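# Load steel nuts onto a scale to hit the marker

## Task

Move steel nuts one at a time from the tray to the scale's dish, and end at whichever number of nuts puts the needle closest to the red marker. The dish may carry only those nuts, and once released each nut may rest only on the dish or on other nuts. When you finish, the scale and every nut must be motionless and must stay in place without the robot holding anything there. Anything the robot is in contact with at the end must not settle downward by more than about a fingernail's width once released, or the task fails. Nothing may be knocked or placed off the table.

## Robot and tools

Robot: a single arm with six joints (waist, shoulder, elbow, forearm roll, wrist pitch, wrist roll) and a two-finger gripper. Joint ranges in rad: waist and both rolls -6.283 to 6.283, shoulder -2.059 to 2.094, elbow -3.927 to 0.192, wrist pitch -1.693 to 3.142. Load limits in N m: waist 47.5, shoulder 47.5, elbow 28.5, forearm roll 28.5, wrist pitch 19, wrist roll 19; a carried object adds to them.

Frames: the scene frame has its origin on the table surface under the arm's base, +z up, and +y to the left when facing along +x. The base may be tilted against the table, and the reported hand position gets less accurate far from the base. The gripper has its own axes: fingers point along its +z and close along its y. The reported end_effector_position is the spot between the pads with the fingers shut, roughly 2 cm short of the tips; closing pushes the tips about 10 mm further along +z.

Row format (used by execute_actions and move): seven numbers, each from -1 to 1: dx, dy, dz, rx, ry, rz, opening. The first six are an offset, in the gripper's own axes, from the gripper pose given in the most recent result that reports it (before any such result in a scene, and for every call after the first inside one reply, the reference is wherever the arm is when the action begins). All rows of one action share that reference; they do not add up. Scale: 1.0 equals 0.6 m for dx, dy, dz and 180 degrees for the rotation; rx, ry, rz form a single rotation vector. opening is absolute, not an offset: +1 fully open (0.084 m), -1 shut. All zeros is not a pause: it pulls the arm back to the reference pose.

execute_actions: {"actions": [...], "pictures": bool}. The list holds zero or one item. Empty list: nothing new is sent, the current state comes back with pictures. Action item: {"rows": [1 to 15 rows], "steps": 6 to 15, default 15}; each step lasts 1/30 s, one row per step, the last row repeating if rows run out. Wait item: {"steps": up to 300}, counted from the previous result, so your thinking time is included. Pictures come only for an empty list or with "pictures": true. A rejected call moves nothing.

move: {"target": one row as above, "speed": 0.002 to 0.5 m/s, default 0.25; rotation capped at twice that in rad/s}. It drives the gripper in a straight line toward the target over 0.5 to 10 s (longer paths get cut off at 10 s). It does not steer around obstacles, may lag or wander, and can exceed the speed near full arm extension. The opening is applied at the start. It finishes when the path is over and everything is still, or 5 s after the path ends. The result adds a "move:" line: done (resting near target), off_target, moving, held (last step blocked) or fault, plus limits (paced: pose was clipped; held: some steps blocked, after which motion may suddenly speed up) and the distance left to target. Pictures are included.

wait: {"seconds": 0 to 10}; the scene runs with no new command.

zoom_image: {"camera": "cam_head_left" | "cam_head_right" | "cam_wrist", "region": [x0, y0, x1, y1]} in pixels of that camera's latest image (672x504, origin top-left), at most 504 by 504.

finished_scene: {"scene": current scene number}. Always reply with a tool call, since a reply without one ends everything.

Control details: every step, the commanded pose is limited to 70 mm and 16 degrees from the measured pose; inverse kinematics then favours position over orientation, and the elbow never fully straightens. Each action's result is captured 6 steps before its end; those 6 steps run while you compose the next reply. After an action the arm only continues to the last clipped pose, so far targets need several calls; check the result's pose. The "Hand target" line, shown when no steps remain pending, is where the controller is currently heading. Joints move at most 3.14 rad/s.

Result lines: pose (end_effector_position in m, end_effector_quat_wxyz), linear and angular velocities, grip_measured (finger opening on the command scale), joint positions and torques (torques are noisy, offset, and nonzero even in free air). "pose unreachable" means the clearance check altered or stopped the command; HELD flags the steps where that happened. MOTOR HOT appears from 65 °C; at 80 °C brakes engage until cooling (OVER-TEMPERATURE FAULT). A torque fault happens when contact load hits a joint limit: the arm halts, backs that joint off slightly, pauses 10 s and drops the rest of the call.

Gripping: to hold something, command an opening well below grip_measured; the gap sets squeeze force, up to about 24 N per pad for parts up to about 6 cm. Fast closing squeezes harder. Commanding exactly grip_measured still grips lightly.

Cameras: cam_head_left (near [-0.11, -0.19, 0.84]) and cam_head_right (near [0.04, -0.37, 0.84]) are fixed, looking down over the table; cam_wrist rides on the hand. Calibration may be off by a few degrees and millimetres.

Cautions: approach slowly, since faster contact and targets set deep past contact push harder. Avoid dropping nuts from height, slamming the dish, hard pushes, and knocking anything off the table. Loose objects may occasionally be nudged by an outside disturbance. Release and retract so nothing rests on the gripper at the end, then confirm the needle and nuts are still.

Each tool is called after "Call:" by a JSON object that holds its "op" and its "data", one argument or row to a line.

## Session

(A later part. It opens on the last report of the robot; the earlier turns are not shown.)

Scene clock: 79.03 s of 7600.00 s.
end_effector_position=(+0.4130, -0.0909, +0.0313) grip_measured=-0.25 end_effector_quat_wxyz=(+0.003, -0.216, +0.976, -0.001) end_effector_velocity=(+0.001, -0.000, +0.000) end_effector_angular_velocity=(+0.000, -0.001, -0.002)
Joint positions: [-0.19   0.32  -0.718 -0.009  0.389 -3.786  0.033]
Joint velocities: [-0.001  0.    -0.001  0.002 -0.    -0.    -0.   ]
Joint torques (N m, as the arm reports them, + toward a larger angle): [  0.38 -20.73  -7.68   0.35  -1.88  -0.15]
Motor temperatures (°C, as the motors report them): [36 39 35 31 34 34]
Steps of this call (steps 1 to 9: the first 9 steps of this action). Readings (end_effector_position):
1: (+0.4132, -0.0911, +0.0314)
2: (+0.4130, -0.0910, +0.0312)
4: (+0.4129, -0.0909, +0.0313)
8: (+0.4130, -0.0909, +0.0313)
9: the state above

Call:
{"op": "move", "data": {
  "target": [0.0, 0.0, -0.145, 0, 0, 0.3, -0.65],
  "speed": 0.5
}}

Call:
{"op": "move", "data": {
  "target": [0.1276, 0.1923, 0, 0, 0, 0.339, -0.65],
  "speed": 0.5
}}

Scene clock: 81.27 s of 7600.00 s.
end_effector_position=(+0.4122, -0.0911, +0.1179) grip_measured=-0.25 end_effector_quat_wxyz=(+0.003, +0.250, +0.968, +0.001) end_effector_velocity=(+0.001, -0.000, +0.002) end_effector_angular_velocity=(-0.006, -0.000, -0.008)
Joint positions: [-0.189  0.074 -0.725 -0.005  0.642 -2.847  0.033]
Joint velocities: [ 0.002 -0.001 -0.004 -0.01   0.004  0.018 -0.   ]
Joint torques (N m, as the arm reports them, + toward a larger angle): [  1.1  -19.93 -10.01   0.45  -2.1   -0.09]
Motor temperatures (°C, as the motors report them): [36 39 35 31 34 34]
Hand target: +0.412, -0.091, +0.118; +0.003, +0.251, +0.968, +0.001
Off your previous action's commanded pose: 0.000 m, 0 deg at its last step (step 6 of this call).
Off the commanded pose: 0.000 m, 0 deg.
Kept back: nothing.
move: done
camera_calibration (this result's frames):
cam_wrist: T_world_to_cam=[[0.474376, 0.880248, 0.0114883, -0.0842038], [0.880275, -0.474445, 0.00416333, -0.341041], [0.00911534, 0.00813791, -0.999925, 0.241406], [0, 0, 0, 1]] pos_world=[0.337954, -0.0896498, 0.243776]

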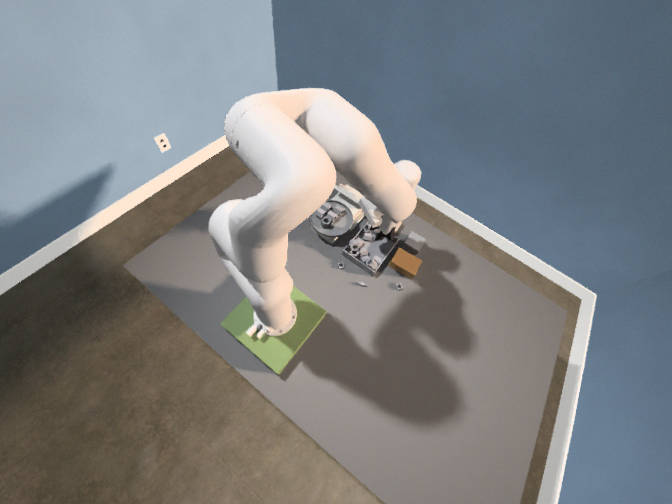

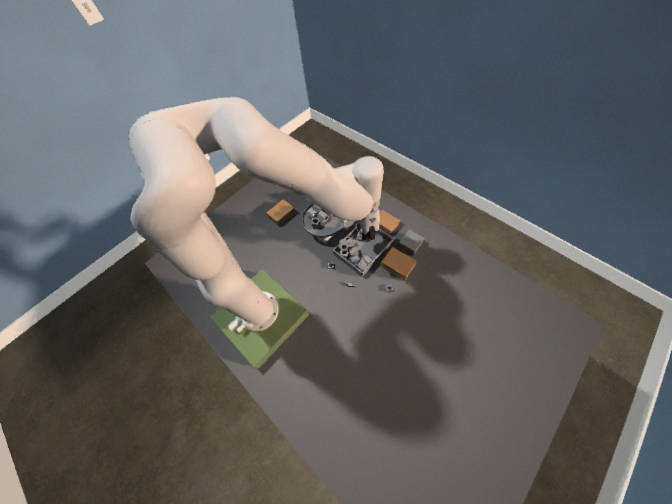

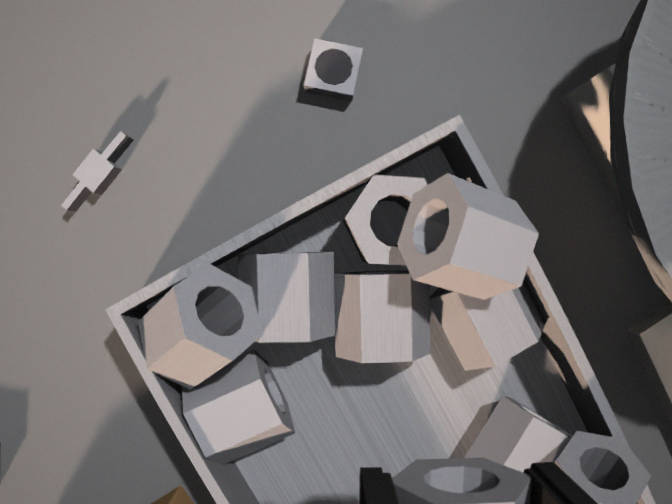

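Scene clock: 83.03 s of 7600.00 s.
end_effector_position=(+0.4017, +0.0465, +0.1180) grip_measured=-0.25 end_effector_quat_wxyz=(+0.002, +0.707, +0.707, +0.002) end_effector_velocity=(-0.001, +0.001, -0.001) end_effector_angular_velocity=(-0.007, +0.004, -0.007)
Joint positions: [ 0.145  0.024 -0.661 -0.011  0.629 -1.444  0.033]
Joint velocities: [ 0.005  0.002 -0.    -0.012  0.003  0.021 -0.   ]
Joint torques (N m, as the arm reports them, + toward a larger angle): [  1.01 -18.59  -9.81   0.62  -1.98   0.02]
Motor temperatures (°C, as the motors report them): [36 39 35 31 34 34]
Hand target: +0.402, +0.047, +0.118; +0.003, +0.707, +0.707, +0.002
Off the commanded pose: 0.001 m, 0 deg.
Kept back: nothing.
move: done
camera_calibration (this result's frames):
cam_wrist: T_world_to_cam=[[0.999817, 0.0118788, 0.0150111, -0.371428], [0.0118975, -0.999929, -0.00115688, 0.107317], [0.0149963, 0.00133526, -0.999887, 0.238372], [0, 0, 0, 1]] pos_world=[0.366509, 0.111403, 0.244044]

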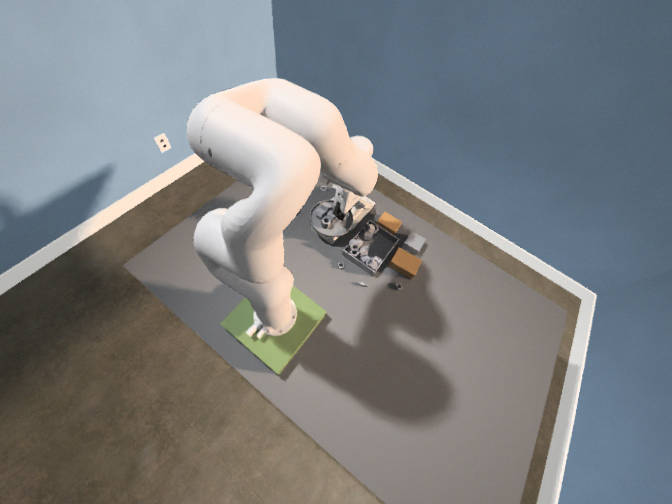

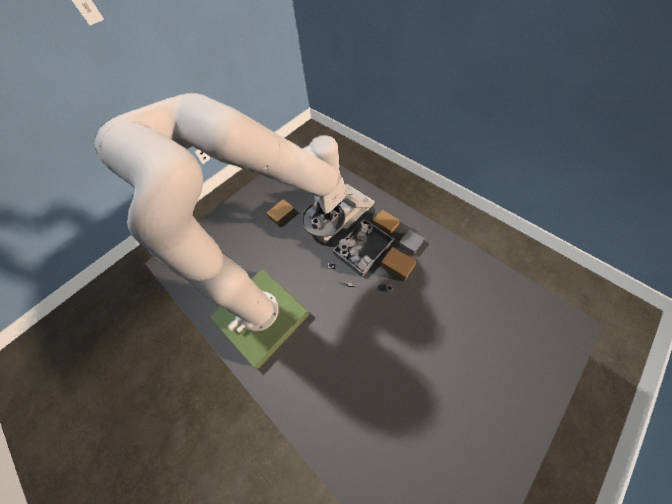

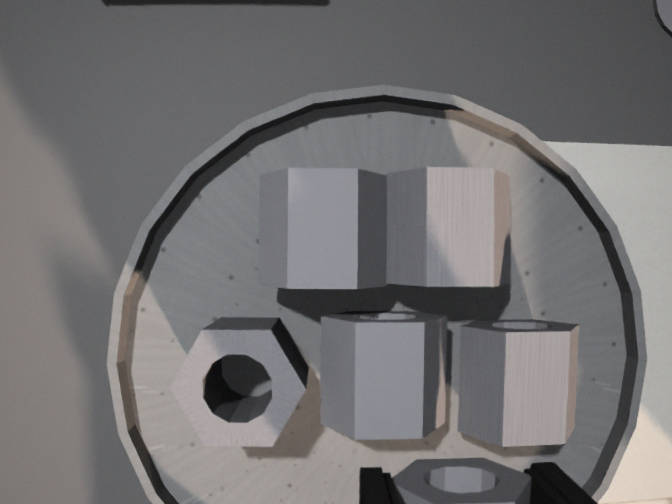

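Call:
{"op": "move", "data": {
  "target": [-0.003, 0, 0.043, 0, 0, 0, -0.65],
  "speed": 0.06
}}

Call:
{"op": "move", "data": {
  "target": [0, 0, 0.009, 0, 0, 0, -0.65],
  "speed": 0.012
}}

Scene clock: 84.10 s of 7600.00 s.
end_effector_position=(+0.4020, +0.0448, +0.0925) grip_measured=-0.25 end_effector_quat_wxyz=(+0.003, +0.707, +0.707, +0.003) end_effector_velocity=(-0.000, -0.000, -0.002) end_effector_angular_velocity=(-0.000, +0.001, +0.001)
Joint positions: [ 0.14   0.093 -0.649 -0.012  0.548 -1.447  0.033]
Joint velocities: [-0.001  0.006  0.001 -0.001 -0.007 -0.001 -0.   ]
Joint torques (N m, as the arm reports them, + toward a larger angle): [  1.02 -19.39  -9.47   0.42  -2.06  -0.02]
Motor temperatures (°C, as the motors report them): [36 39 35 31 34 34]
Hand target: +0.402, +0.045, +0.092; +0.002, +0.707, +0.707, +0.002
Off the commanded pose: 0.000 m, 0 deg.
Kept back: nothing.
move: done
camera_calibration (this result's frames):
cam_wrist: T_world_to_cam=[[0.99981, 0.011978, 0.0154002, -0.371368], [0.0120002, -0.999927, -0.00135039, 0.105573], [0.0153829, 0.00153494, -0.99988, 0.212771], [0, 0, 0, 1]] pos_world=[0.366757, 0.109687, 0.218608]

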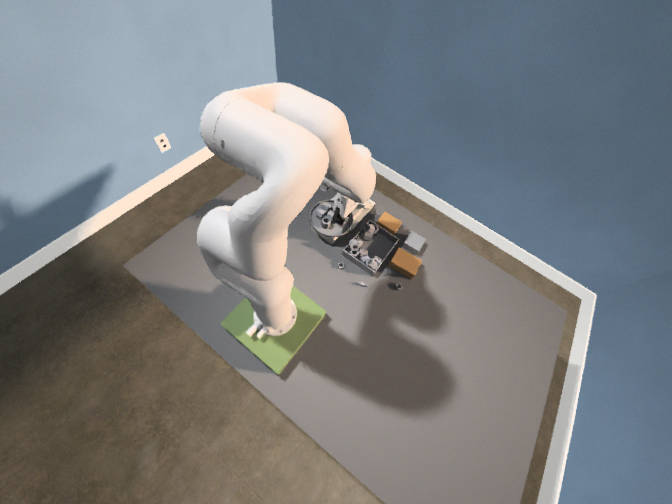

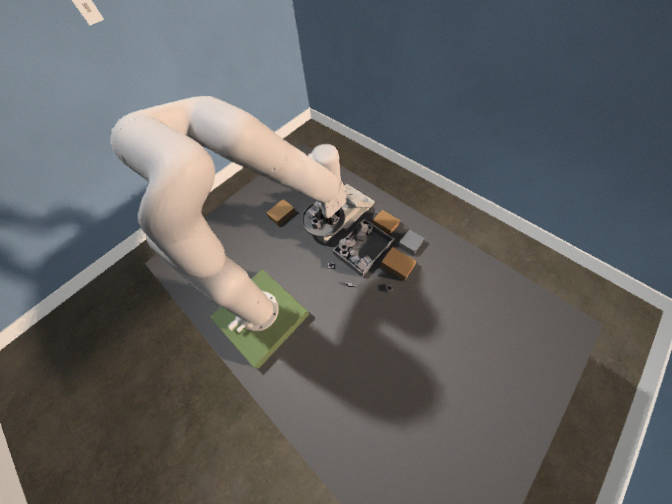

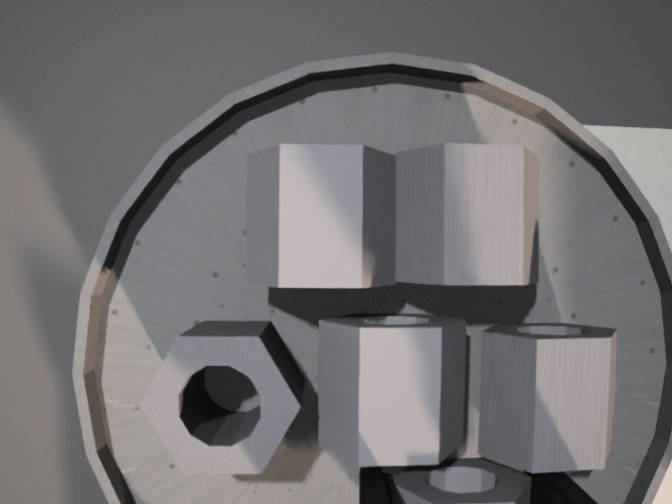

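Scene clock: 84.80 s of 7600.00 s.
end_effector_position=(+0.4022, +0.0448, +0.0875) grip_measured=-0.25 end_effector_quat_wxyz=(+0.003, +0.707, +0.707, +0.003) end_effector_velocity=(+0.001, -0.000, -0.002) end_effector_angular_velocity=(+0.000, -0.002, -0.001)
Joint positions: [ 0.14   0.108 -0.648 -0.012  0.531 -1.447  0.033]
Joint velocities: [-0.     0.005 -0.    -0.    -0.007  0.001  0.   ]
Joint torques (N m, as the arm reports them, + toward a larger angle): [  0.73 -18.69  -9.14   0.37  -2.15  -0.01]
Motor temperatures (°C, as the motors report them): [36 39 35 31 34 34]
Hand target: +0.402, +0.045, +0.087; +0.003, +0.707, +0.707, +0.003
Off the commanded pose: 0.000 m, 0 deg.
Kept back: nothing.
move: done
camera_calibration (this result's frames):
cam_wrist: T_world_to_cam=[[0.999802, 0.0119945, 0.0158763, -0.371545], [0.0120187, -0.999927, -0.00142872, 0.105601], [0.015858, 0.00161925, -0.999873, 0.20755], [0, 0, 0, 1]] pos_world=[0.366911, 0.109714, 0.213573]

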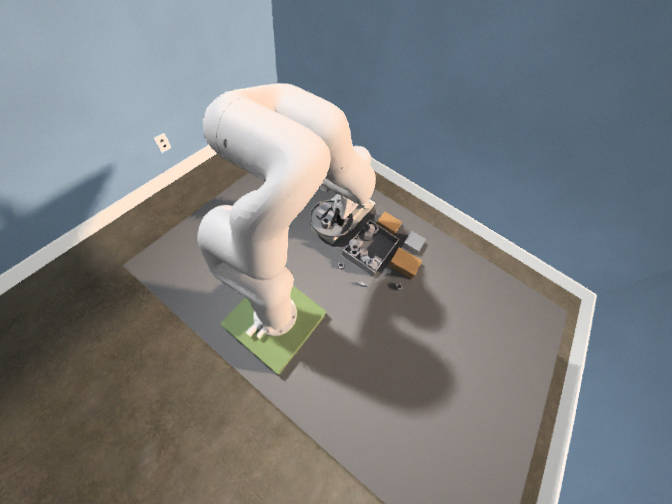

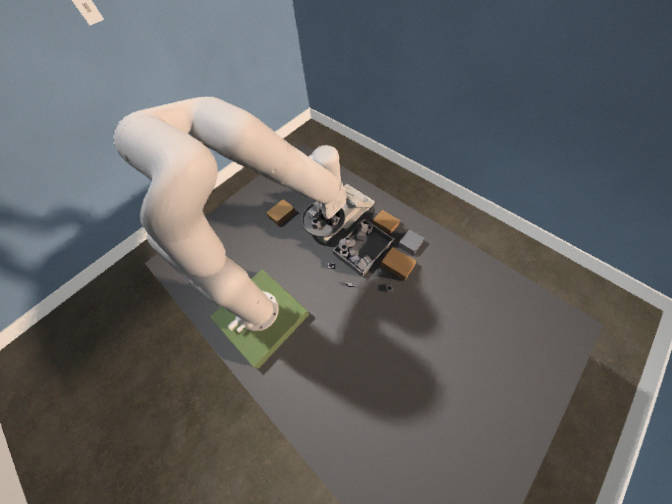

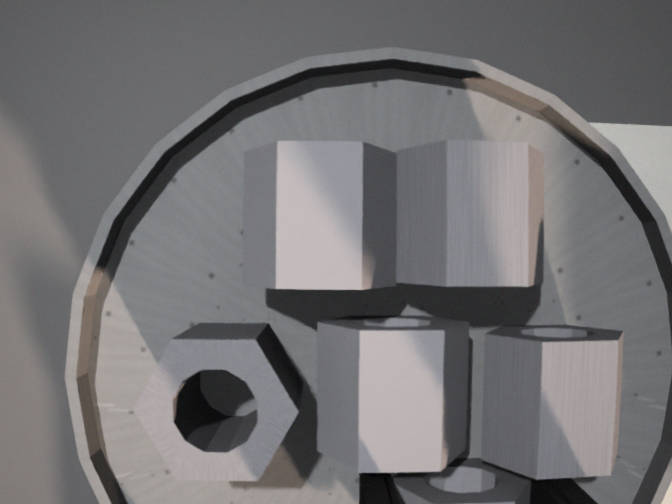

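Call:
{"op": "execute_actions", "data": {
  "actions": [
    {"rows": [[0,0,0,0,0,0,-0.25],[0,0,0,0,0,0,-0.15],[0,0,0,0,0,0,-0.1],[0,0,0,0,0,0,-0.1],[0,0,0,0,0,0,-0.1],[0,0,0,0,0,0,-0.1],[0,0,0,0,0,0,-0.1],[0,0,-0.004,0,0,0,-0.1],[0,0,-0.011,0,0,0,-0.1],[0,0,-0.02,0,0,0,-0.1],[0,0,-0.03,0,0,0,-0.1],[0,0,-0.04,0,0,0,-0.1],[0,0,-0.048,0,0,0,-0.1],[0,0,-0.054,0,0,0,-0.1],[0,0,-0.056,0,0,0,-0.1]], "steps": 15}
  ]
}}

Call:
{"op": "move", "data": {
  "target": [-0.2135, -0.0443, 0.025, 0, 0, -0.339, -0.39],
  "speed": 0.5
}}

Scene clock: 86.27 s of 7600.00 s.
end_effector_position=(+0.4017, +0.0447, +0.0875) grip_measured=-0.12 end_effector_quat_wxyz=(+0.002, +0.707, +0.707, +0.002) end_effector_velocity=(-0.005, -0.001, +0.016) end_effector_angular_velocity=(-0.002, +0.016, -0.000)
Joint positions: [ 0.14   0.107 -0.648 -0.012  0.533 -1.447  0.039]
Joint velocities: [ 0.    -0.053 -0.001  0.     0.07  -0.     0.002]
Joint torques (N m, as the arm reports them, + toward a larger angle): [  0.77 -20.67  -9.13   0.52  -1.8   -0.05]
Motor temperatures (°C, as the motors report them): [36 39 35 31 34 34]
Steps of this call (steps 1 to 35: nothing new was sent; steps 36 to 44: the first 9 steps of this action). Readings (end_effector_position):
36: (+0.4021, +0.0448, +0.0872)
37: (+0.4021, +0.0448, +0.0872)
39: (+0.4020, +0.0448, +0.0872)
43: (+0.4018, +0.0447, +0.0872)
44: the state above

Scene clock: 88.63 s of 7600.00 s.
end_effector_position=(+0.3751, -0.0827, +0.1041) grip_measured=-0.41 end_effector_quat_wxyz=(+0.004, +0.250, +0.968, +0.001) end_effector_velocity=(+0.001, -0.001, +0.001) end_effector_angular_velocity=(+0.008, -0.001, +0.007)
Joint positions: [-0.189 -0.001 -0.578 -0.005  0.569 -2.847  0.026]
Joint velocities: [-0.005  0.001 -0.003  0.015  0.003 -0.025 -0.   ]
Joint torques (N m, as the arm reports them, + toward a larger angle): [  1.34 -17.23  -8.84   0.84  -2.    -0.1 ]
Motor temperatures (°C, as the motors report them): [36 39 35 31 34 34]
Hand target: +0.375, -0.083, +0.104; +0.003, +0.250, +0.968, +0.002
Off your previous action's commanded pose: 0.016 m, 0 deg at its last step (step 6 of this call).
Off the commanded pose: 0.001 m, 0 deg.
Kept back: nothing.
move: done
camera_calibration (this result's frames):
cam_wrist: T_world_to_cam=[[0.474316, 0.880271, 0.0121705, -0.0738877], [0.880294, -0.4744, 0.00520305, -0.304496], [0.0103538, 0.00824571, -0.999912, 0.227331], [0, 0, 0, 1]] pos_world=[0.300738, -0.0812861, 0.229795]

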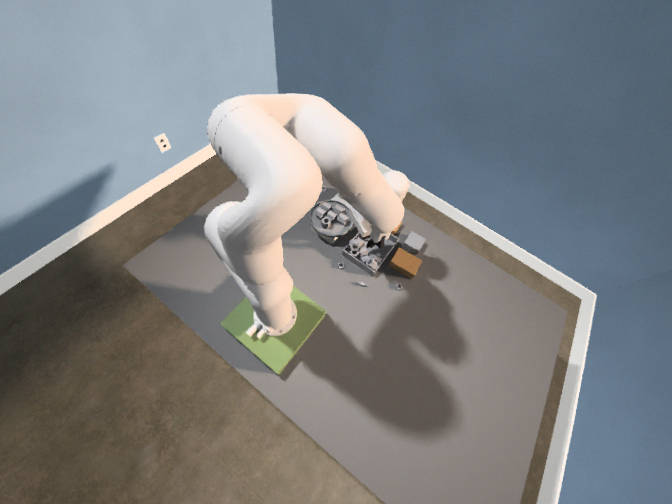

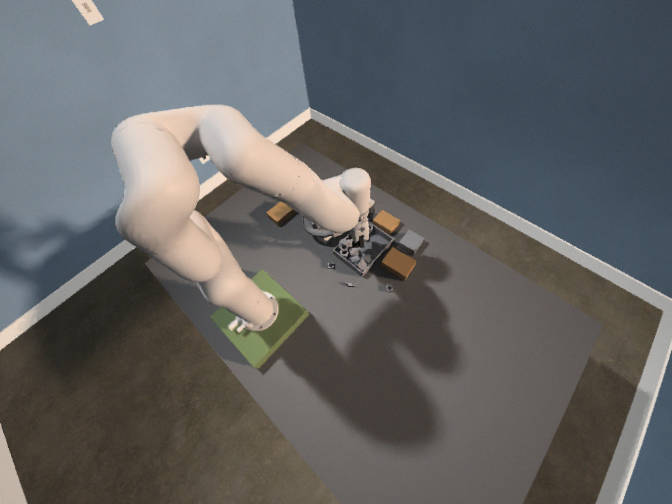

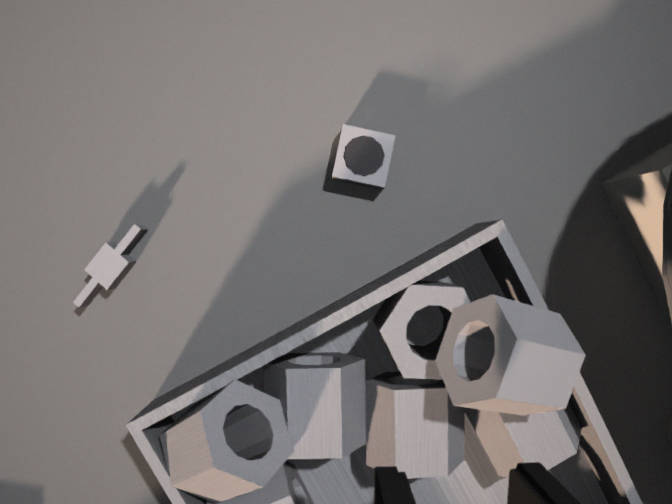

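Call:
{"op": "move", "data": {
  "target": [0.002, -0.002, 0.083, 0, 0, 0, -0.39],
  "speed": 0.1
}}

Scene clock: 89.83 s of 7600.00 s.
end_effector_position=(+0.3741, -0.0831, +0.0547) grip_measured=-0.41 end_effector_quat_wxyz=(+0.004, +0.250, +0.968, +0.001) end_effector_velocity=(-0.000, +0.000, -0.002) end_effector_angular_velocity=(+0.000, +0.001, -0.000)
Joint positions: [-0.191  0.151 -0.565 -0.006  0.403 -2.848  0.026]
Joint velocities: [-0.     0.007 -0.    -0.    -0.005  0.    -0.   ]
Joint torques (N m, as the arm reports them, + toward a larger angle): [  0.6  -18.88  -7.78   0.55  -2.01   0.02]
Motor temperatures (°C, as the motors report them): [36 39 35 31 34 34]
Hand target: +0.374, -0.083, +0.054; +0.004, +0.250, +0.968, +0.001
Off the commanded pose: 0.001 m, 0 deg.
Kept back: nothing.
move: done
camera_calibration (this result's frames):
cam_wrist: T_world_to_cam=[[0.474152, 0.880352, 0.0126417, -0.0724704], [0.880375, -0.474245, 0.00566765, -0.303543], [0.0109848, 0.00844207, -0.999904, 0.177756], [0, 0, 0, 1]] pos_world=[0.299641, -0.081655, 0.180376]

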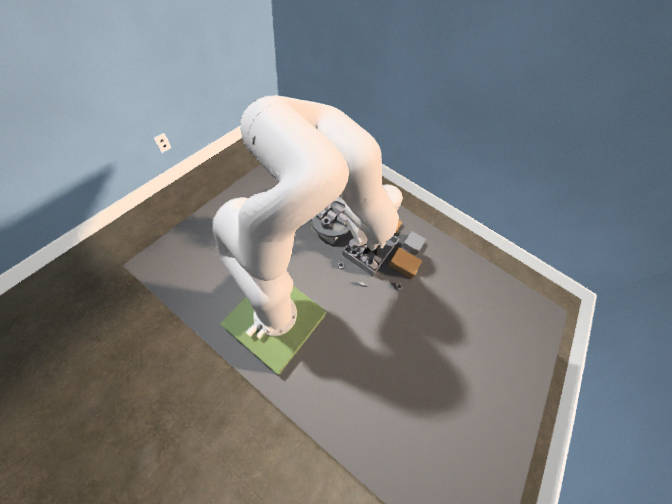

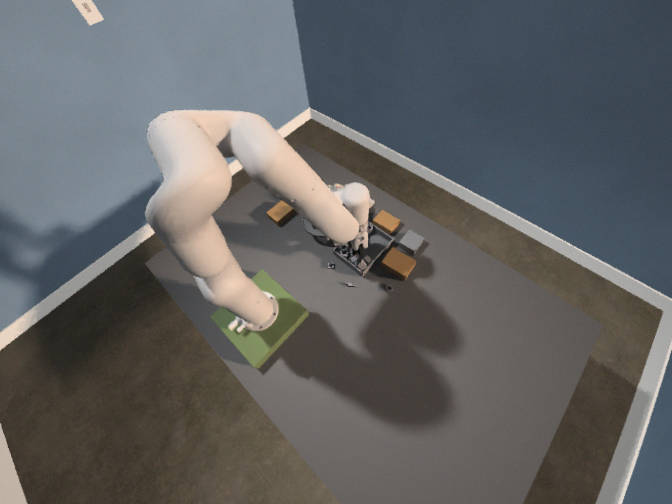

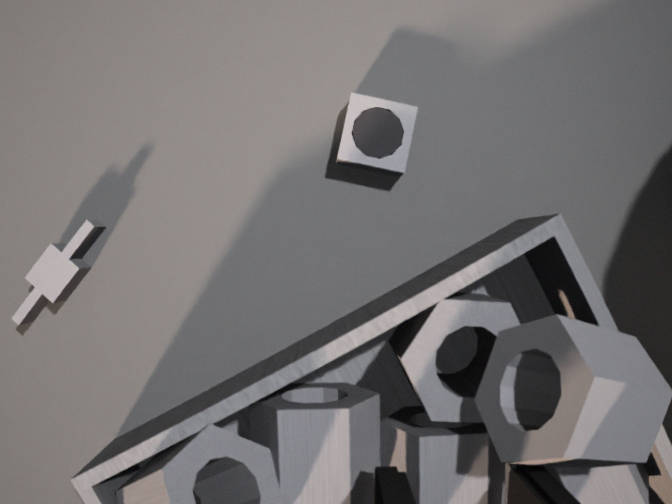

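Call:
{"op": "move", "data": {
  "target": [-0.002, -0.001, 0.016, 0, 0, 0, -0.39],
  "speed": 0.02
}}

Call:
{"op": "move", "data": {
  "target": [-0.045, 0, 0, 0, 0, 0, -0.48],
  "speed": 0.03
}}

Scene clock: 90.90 s of 7600.00 s.
end_effector_position=(+0.3750, -0.0841, +0.0453) grip_measured=-0.41 end_effector_quat_wxyz=(+0.004, +0.250, +0.968, +0.001) end_effector_velocity=(-0.000, -0.000, -0.002) end_effector_angular_velocity=(+0.000, +0.001, -0.000)
Joint positions: [-0.194  0.185 -0.571 -0.007  0.374 -2.85   0.026]
Joint velocities: [-0.     0.007 -0.001 -0.    -0.005 -0.     0.   ]
Joint torques (N m, as the arm reports them, + toward a larger angle): [  0.61 -18.65  -7.62   0.44  -1.75   0.01]
Motor temperatures (°C, as the motors report them): [36 39 35 31 34 34]
Hand target: +0.375, -0.084, +0.045; +0.004, +0.250, +0.968, +0.001
Off the commanded pose: 0.000 m, 0 deg.
Kept back: nothing.
move: done
camera_calibration (this result's frames):
cam_wrist: T_world_to_cam=[[0.47409, 0.880384, 0.0127705, -0.0718367], [0.880404, -0.474187, 0.00588429, -0.304829], [0.011236, 0.00845348, -0.999901, 0.16831], [0, 0, 0, 1]] pos_world=[0.300539, -0.0827251, 0.171004]

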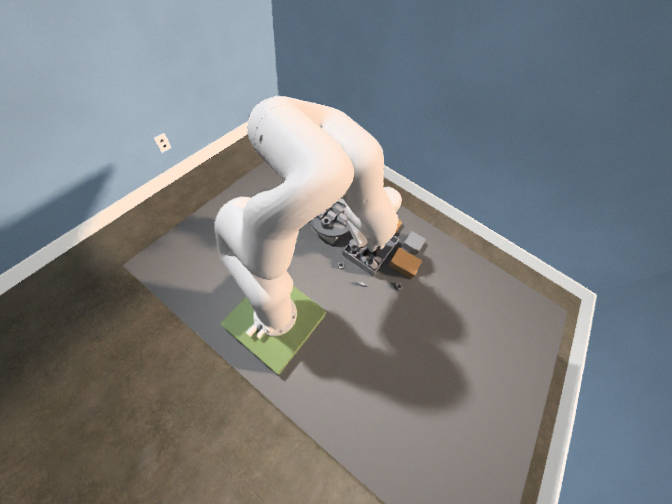

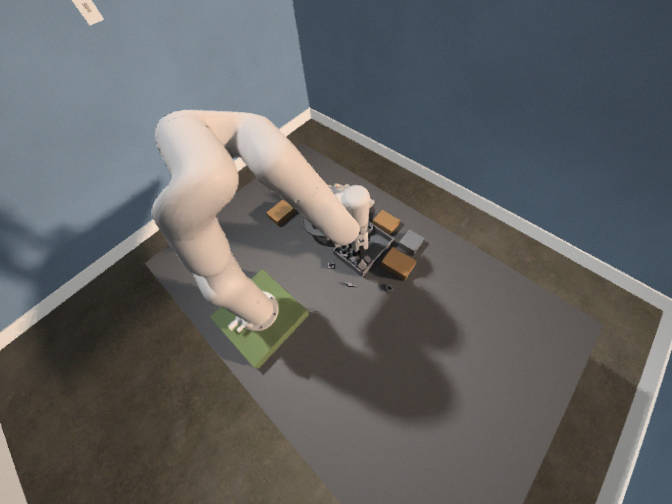

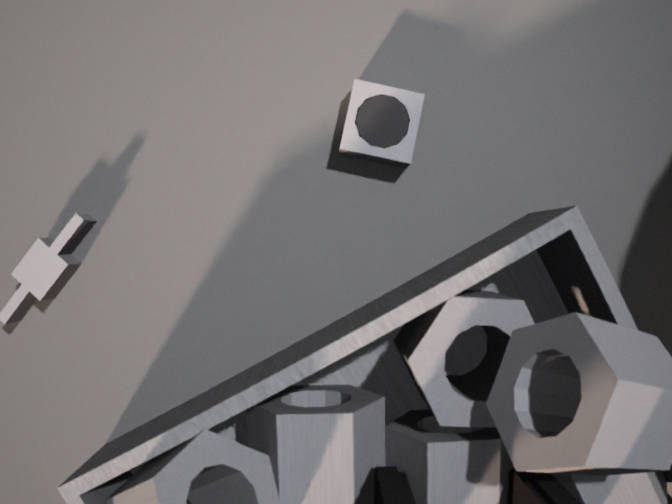

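Scene clock: 92.13 s of 7600.00 s.
end_effector_position=(+0.3984, -0.0972, +0.0455) grip_measured=-0.48 end_effector_quat_wxyz=(+0.004, +0.250, +0.968, +0.001) end_effector_velocity=(+0.002, -0.000, +0.001) end_effector_angular_velocity=(-0.001, -0.001, +0.004)
Joint positions: [-0.212  0.245 -0.665 -0.006  0.409 -2.87   0.023]
Joint velocities: [ 0.     0.002 -0.005 -0.002  0.002 -0.002  0.   ]
Joint torques (N m, as the arm reports them, + toward a larger angle): [  1.03 -20.35  -7.95   0.52  -2.12  -0.09]
Motor temperatures (°C, as the motors report them): [36 39 35 31 34 34]
Hand target: +0.399, -0.097, +0.046; +0.004, +0.250, +0.968, +0.001
Off the commanded pose: 0.000 m, 0 deg.
Kept back: nothing.
move: done
camera_calibration (this result's frames):
cam_wrist: T_world_to_cam=[[0.47415, 0.880352, 0.0127195, -0.0714117], [0.880374, -0.474245, 0.00577223, -0.331613], [0.0111138, 0.00846105, -0.999902, 0.168392], [0, 0, 0, 1]] pos_world=[0.323931, -0.0958229, 0.171198]

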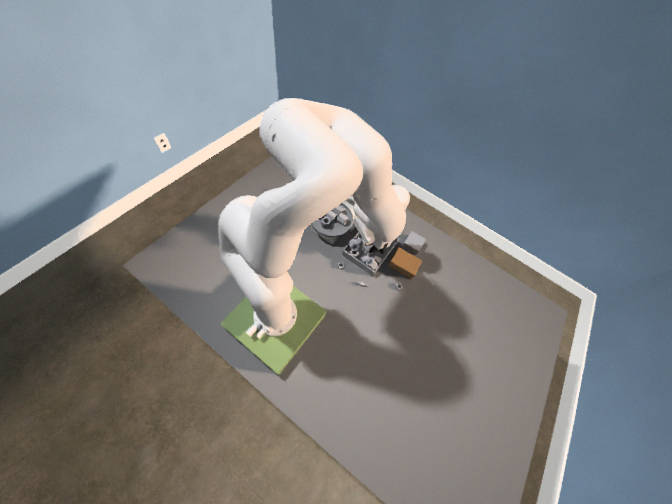

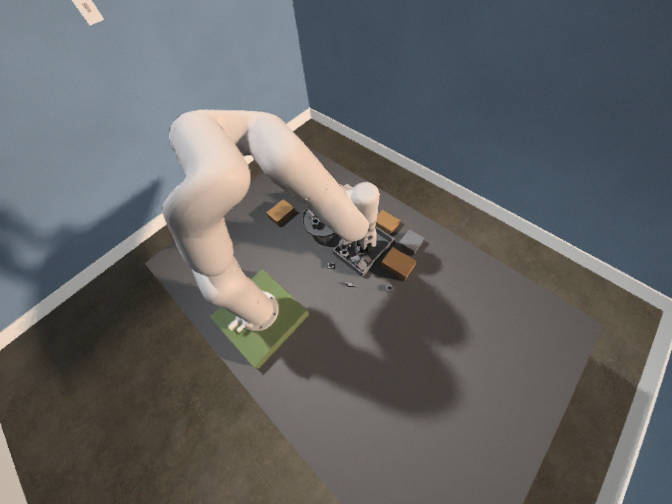

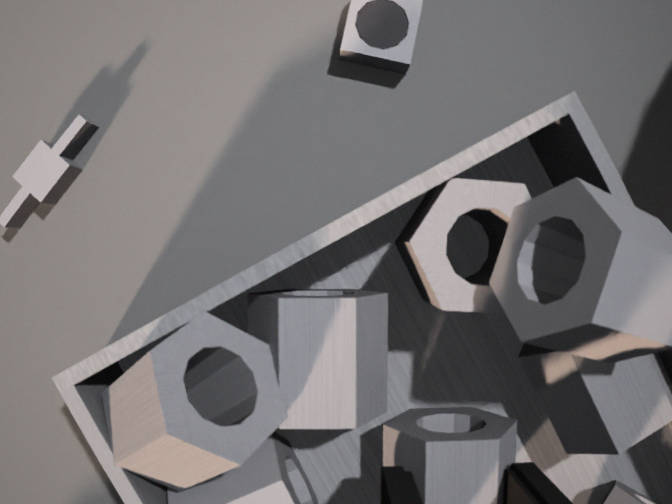

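Call:
{"op": "execute_actions", "data": {
  "actions": [
    {"rows": [[0,0,0,0,0,0,-0.3],[0,0,0,0,0,0,-0.2],[0.001,0,0,0,0,0,-0.12],[0.002,0,0,0,0,0,-0.12],[0.003,0,0,0,0,0,-0.12]], "steps": 8}
  ]
}}

Call:
{"op": "move", "data": {
  "target": [0, 0, 0.0235, 0, 0, 0, -0.12],
  "speed": 0.025
}}

Call:
{"op": "execute_actions", "data": {
  "actions": [
    {"rows": [[0,0,0,0,0,0,-0.2],[0,0,0,0,0,0,-0.3],[0,0,0,0,0,0,-0.4],[0,0,0,0,0,0,-0.5],[0,0,0,0,0,0,-0.65]], "steps": 14}
  ]
}}

Scene clock: 92.67 s of 7600.00 s.
end_effector_position=(+0.3986, -0.0973, +0.0455) grip_measured=-0.35 end_effector_quat_wxyz=(+0.004, +0.250, +0.968, +0.001) end_effector_velocity=(-0.001, +0.000, -0.001) end_effector_angular_velocity=(-0.000, -0.001, +0.000)
Joint positions: [-0.212  0.246 -0.666 -0.006  0.409 -2.87   0.029]
Joint velocities: [-0.     0.     0.003 -0.    -0.004  0.     0.126]
Joint torques (N m, as the arm reports them, + toward a larger angle): [  0.8  -20.41  -7.94   0.41  -1.86   0.13]
Motor temperatures (°C, as the motors report them): [36 39 35 31 34 34]
Steps of this call (steps 1 to 14: nothing new was sent; steps 15 to 16: the first 2 steps of this action). Readings (end_effector_position):
15: (+0.3986, -0.0973, +0.0455)
16: the state above

Scene clock: 93.90 s of 7600.00 s.
end_effector_position=(+0.3971, -0.0963, +0.0316) grip_measured=-0.13 end_effector_quat_wxyz=(+0.004, +0.250, +0.968, +0.001) end_effector_velocity=(+0.000, +0.000, -0.002) end_effector_angular_velocity=(+0.000, -0.000, -0.000)
Joint positions: [-0.211  0.286 -0.664 -0.006  0.366 -2.868  0.038]
Joint velocities: [ 0.001  0.006 -0.001  0.001 -0.005 -0.    -0.   ]
Joint torques (N m, as the arm reports them, + toward a larger angle): [  0.65 -20.47  -7.74   0.69  -1.82   0.02]
Motor temperatures (°C, as the motors report them): [36 39 35 31 34 34]
Hand target: +0.397, -0.096, +0.031; +0.004, +0.250, +0.968, +0.001
Off your previous action's commanded pose: 0.001 m, 0 deg at its last step (step 6 of this call).
Off the commanded pose: 0.000 m, 0 deg.
Kept back: nothing.
move: done
camera_calibration (this result's frames):
cam_wrist: T_world_to_cam=[[0.474044, 0.880408, 0.0128175, -0.0713568], [0.88043, -0.47414, 0.0057863, -0.329944], [0.0111716, 0.00854193, -0.999901, 0.154484], [0, 0, 0, 1]] pos_world=[0.322593, -0.0949361, 0.157292]

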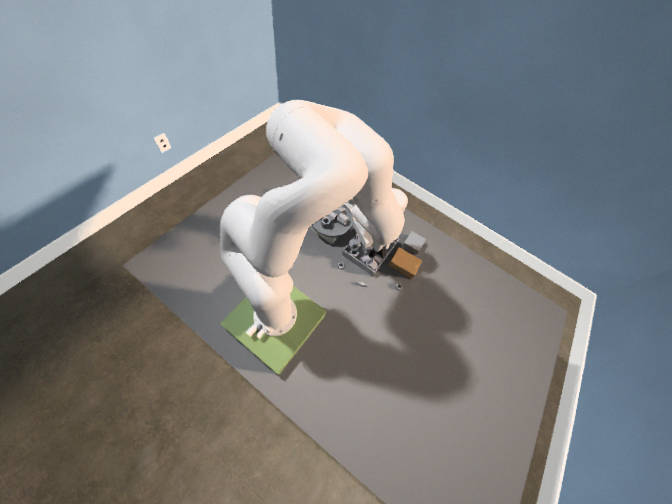

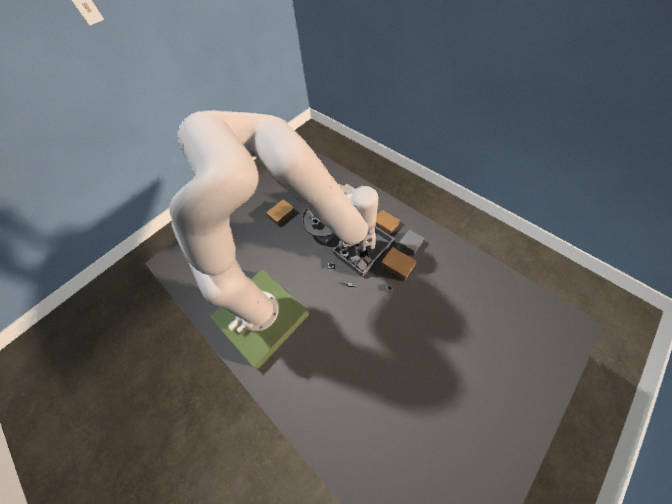

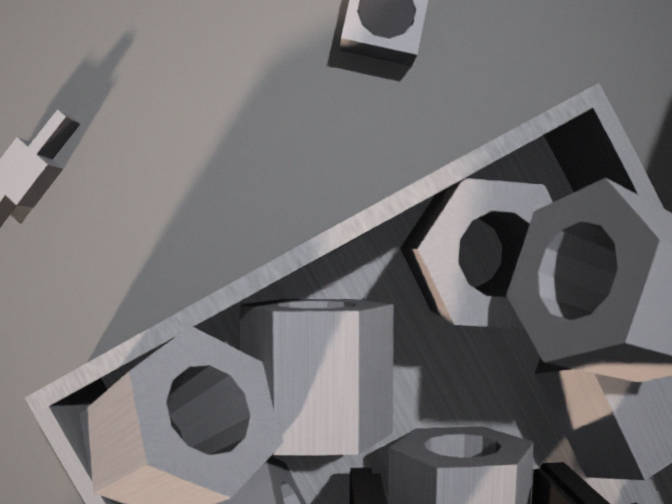

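Scene clock: 94.17 s of 7600.00 s.
end_effector_position=(+0.3972, -0.0964, +0.0317) grip_measured=-0.25 end_effector_quat_wxyz=(+0.004, +0.250, +0.968, +0.001) end_effector_velocity=(+0.000, +0.000, +0.000) end_effector_angular_velocity=(-0.000, -0.000, +0.000)
Joint positions: [-0.211  0.286 -0.664 -0.006  0.366 -2.868  0.033]
Joint velocities: [ 0.     0.    -0.001  0.     0.     0.     0.   ]
Joint torques (N m, as the arm reports them, + toward a larger angle): [  0.8  -19.92  -7.39   0.81  -1.85  -0.01]
Motor temperatures (°C, as the motors report them): [36 39 35 31 34 34]
Steps of this call (steps 1 to 8: the first 8 steps of this action). Readings (end_effector_position):
1: (+0.3971, -0.0963, +0.0316)
2: (+0.3971, -0.0964, +0.0316)
4: (+0.3972, -0.0964, +0.0317)
8: the state above

Call:
{"op": "move", "data": {
  "target": [0.0, 0.0, -0.165, 0, 0, -0.161, -0.65],
  "speed": 0.3
}}

Call:
{"op": "move", "data": {
  "target": [0.004, 0.361, 0, 0, 0, 0, -0.65],
  "speed": 0.3
}}

Scene clock: 95.77 s of 7600.00 s.
end_effector_position=(+0.3960, -0.0966, +0.1301) grip_measured=-0.25 end_effector_quat_wxyz=(+0.004, +0.000, +1.000, -0.000) end_effector_velocity=(+0.001, -0.000, +0.003) end_effector_angular_velocity=(+0.003, -0.002, +0.008)
Joint positions: [-0.211 -0.    -0.678 -0.005  0.667 -3.374  0.033]
Joint velocities: [-0.001 -0.005 -0.005  0.005  0.009 -0.013 -0.   ]
Joint torques (N m, as the arm reports them, + toward a larger angle): [  0.97 -18.39 -10.16   0.28  -2.17   0.11]
Motor temperatures (°C, as the motors report them): [36 39 35 31 34 34]
Hand target: +0.396, -0.097, +0.131; +0.004, +0.000, +1.000, +0.000
Off your previous action's commanded pose: 0.000 m, 0 deg at its last step (step 6 of this call).
Off the commanded pose: 0.001 m, 0 deg.
Kept back: nothing.
move: done
camera_calibration (this result's frames):
cam_wrist: T_world_to_cam=[[-0.0106835, 0.999911, 0.00804078, 0.132258], [0.999921, 0.0106299, 0.00667703, -0.33031], [0.00659096, 0.00811148, -0.999945, 0.254776], [0, 0, 0, 1]] pos_world=[0.330017, -0.130801, 0.255904]

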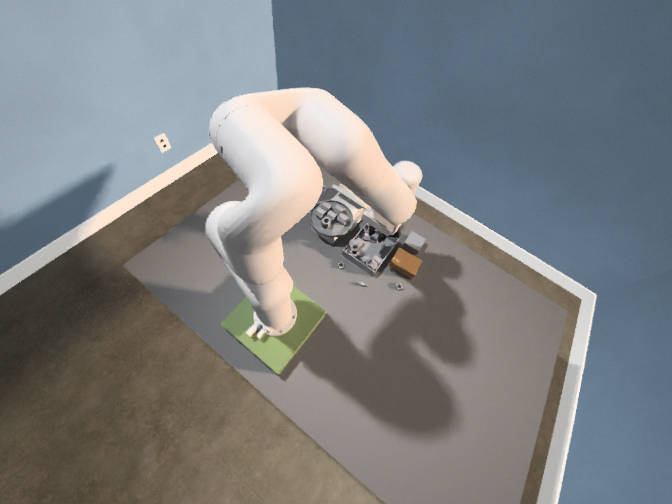

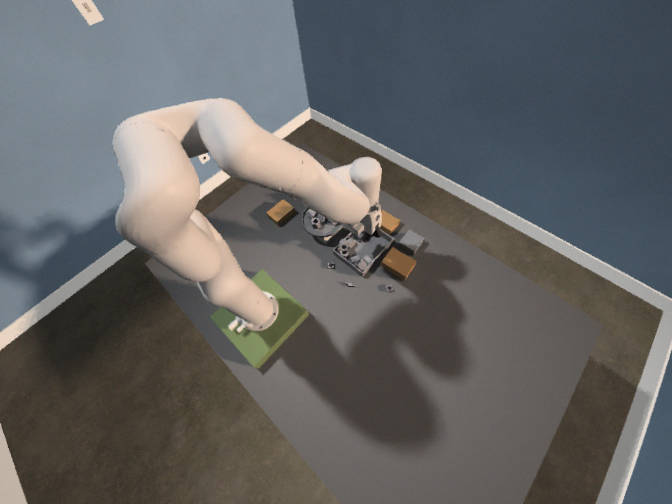

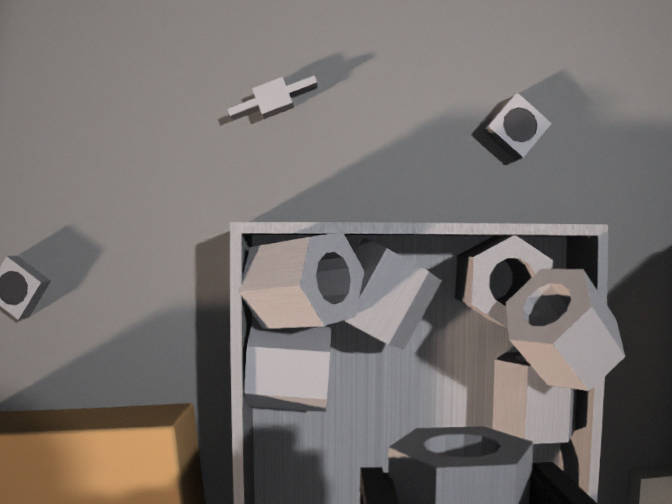

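Scene clock: 97.13 s of 7600.00 s.
end_effector_position=(+0.3947, +0.1191, +0.1302) grip_measured=-0.25 end_effector_quat_wxyz=(+0.004, +0.001, +1.000, -0.001) end_effector_velocity=(-0.000, +0.002, -0.000) end_effector_angular_velocity=(-0.002, +0.002, +0.002)
Joint positions: [ 0.324  0.019 -0.698 -0.016  0.671 -2.83   0.033]
Joint velocities: [ 0.006  0.004 -0.004 -0.003  0.003  0.006  0.   ]
Joint torques (N m, as the arm reports them, + toward a larger angle): [  0.92 -18.76 -10.27   0.24  -2.06   0.11]
Motor temperatures (°C, as the motors report them): [36 39 35 31 34 34]
Hand target: +0.395, +0.119, +0.130; +0.004, +0.000, +1.000, -0.001
Off the commanded pose: 0.001 m, 0 deg.
Kept back: nothing.
move: done
camera_calibration (this result's frames):
cam_wrist: T_world_to_cam=[[-0.0102551, 0.999927, 0.00638026, -0.0833792], [0.999921, 0.010208, 0.00737983, -0.331321], [0.00731416, 0.00645543, -0.999952, 0.253017], [0, 0, 0, 1]] pos_world=[0.328589, 0.0851219, 0.255982]

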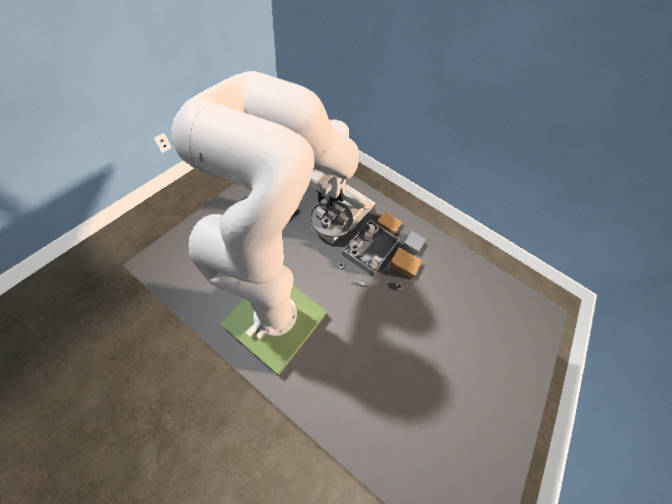

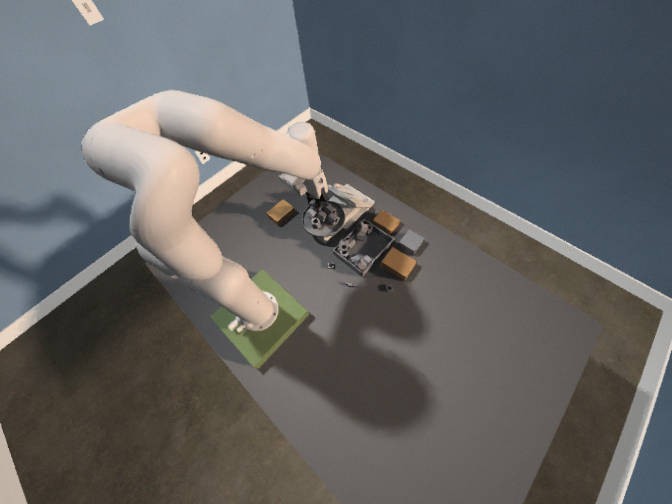

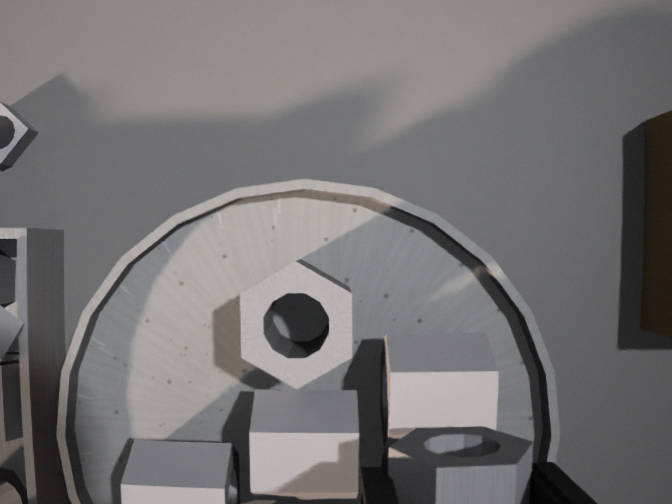

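Call:
{"op": "move", "data": {
  "target": [0, 0, 0.0235, 0, 0, 0, -0.65],
  "speed": 0.018
}}

Scene clock: 98.40 s of 7600.00 s.
end_effector_position=(+0.3951, +0.1192, +0.1167) grip_measured=-0.25 end_effector_quat_wxyz=(+0.005, +0.001, +1.000, -0.001) end_effector_velocity=(+0.001, +0.000, -0.002) end_effector_angular_velocity=(+0.001, -0.003, +0.000)
Joint positions: [ 0.324  0.053 -0.69  -0.017  0.628 -2.829  0.033]
Joint velocities: [-0.     0.005  0.001 -0.001 -0.009  0.     0.   ]
Joint torques (N m, as the arm reports them, + toward a larger angle): [  0.8  -17.97  -9.32   0.22  -2.29   0.  ]
Motor temperatures (°C, as the motors report them): [36 39 35 31 34 34]
Hand target: +0.395, +0.119, +0.116; +0.004, +0.001, +1.000, -0.001
Off the commanded pose: 0.001 m, 0 deg.
Kept back: nothing.
move: done
camera_calibration (this result's frames):
cam_wrist: T_world_to_cam=[[-0.0103238, 0.999924, 0.00668673, -0.083404], [0.999914, 0.0102693, 0.00814304, -0.331686], [0.00807375, 0.00677022, -0.999944, 0.239163], [0, 0, 0, 1]] pos_world=[0.328866, 0.0851847, 0.242409]

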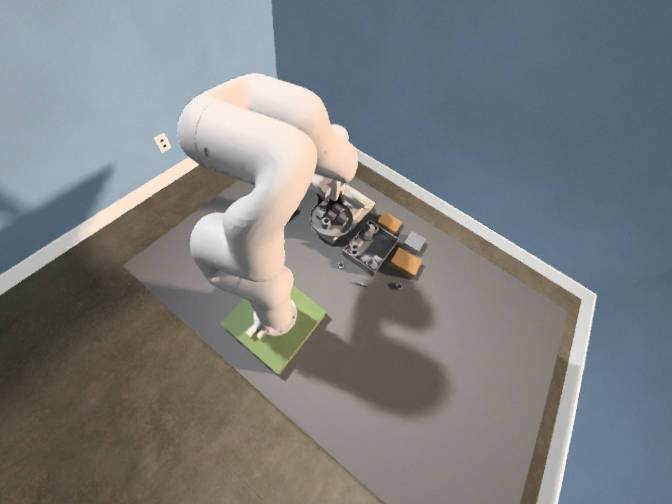

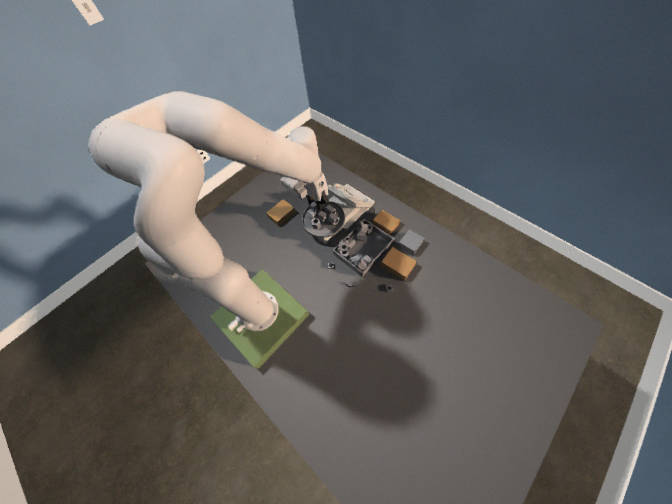

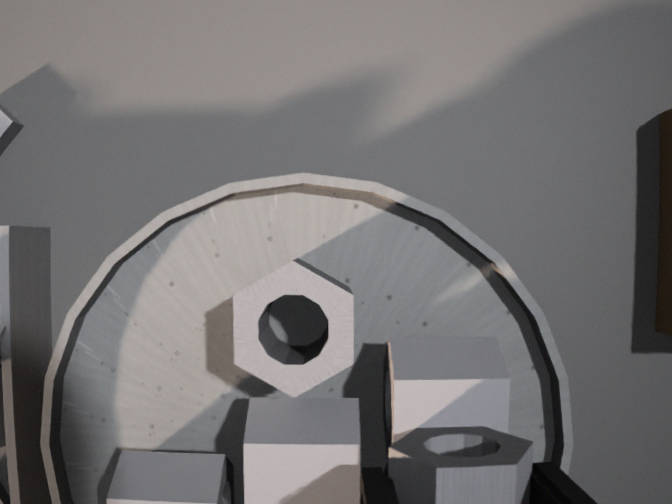

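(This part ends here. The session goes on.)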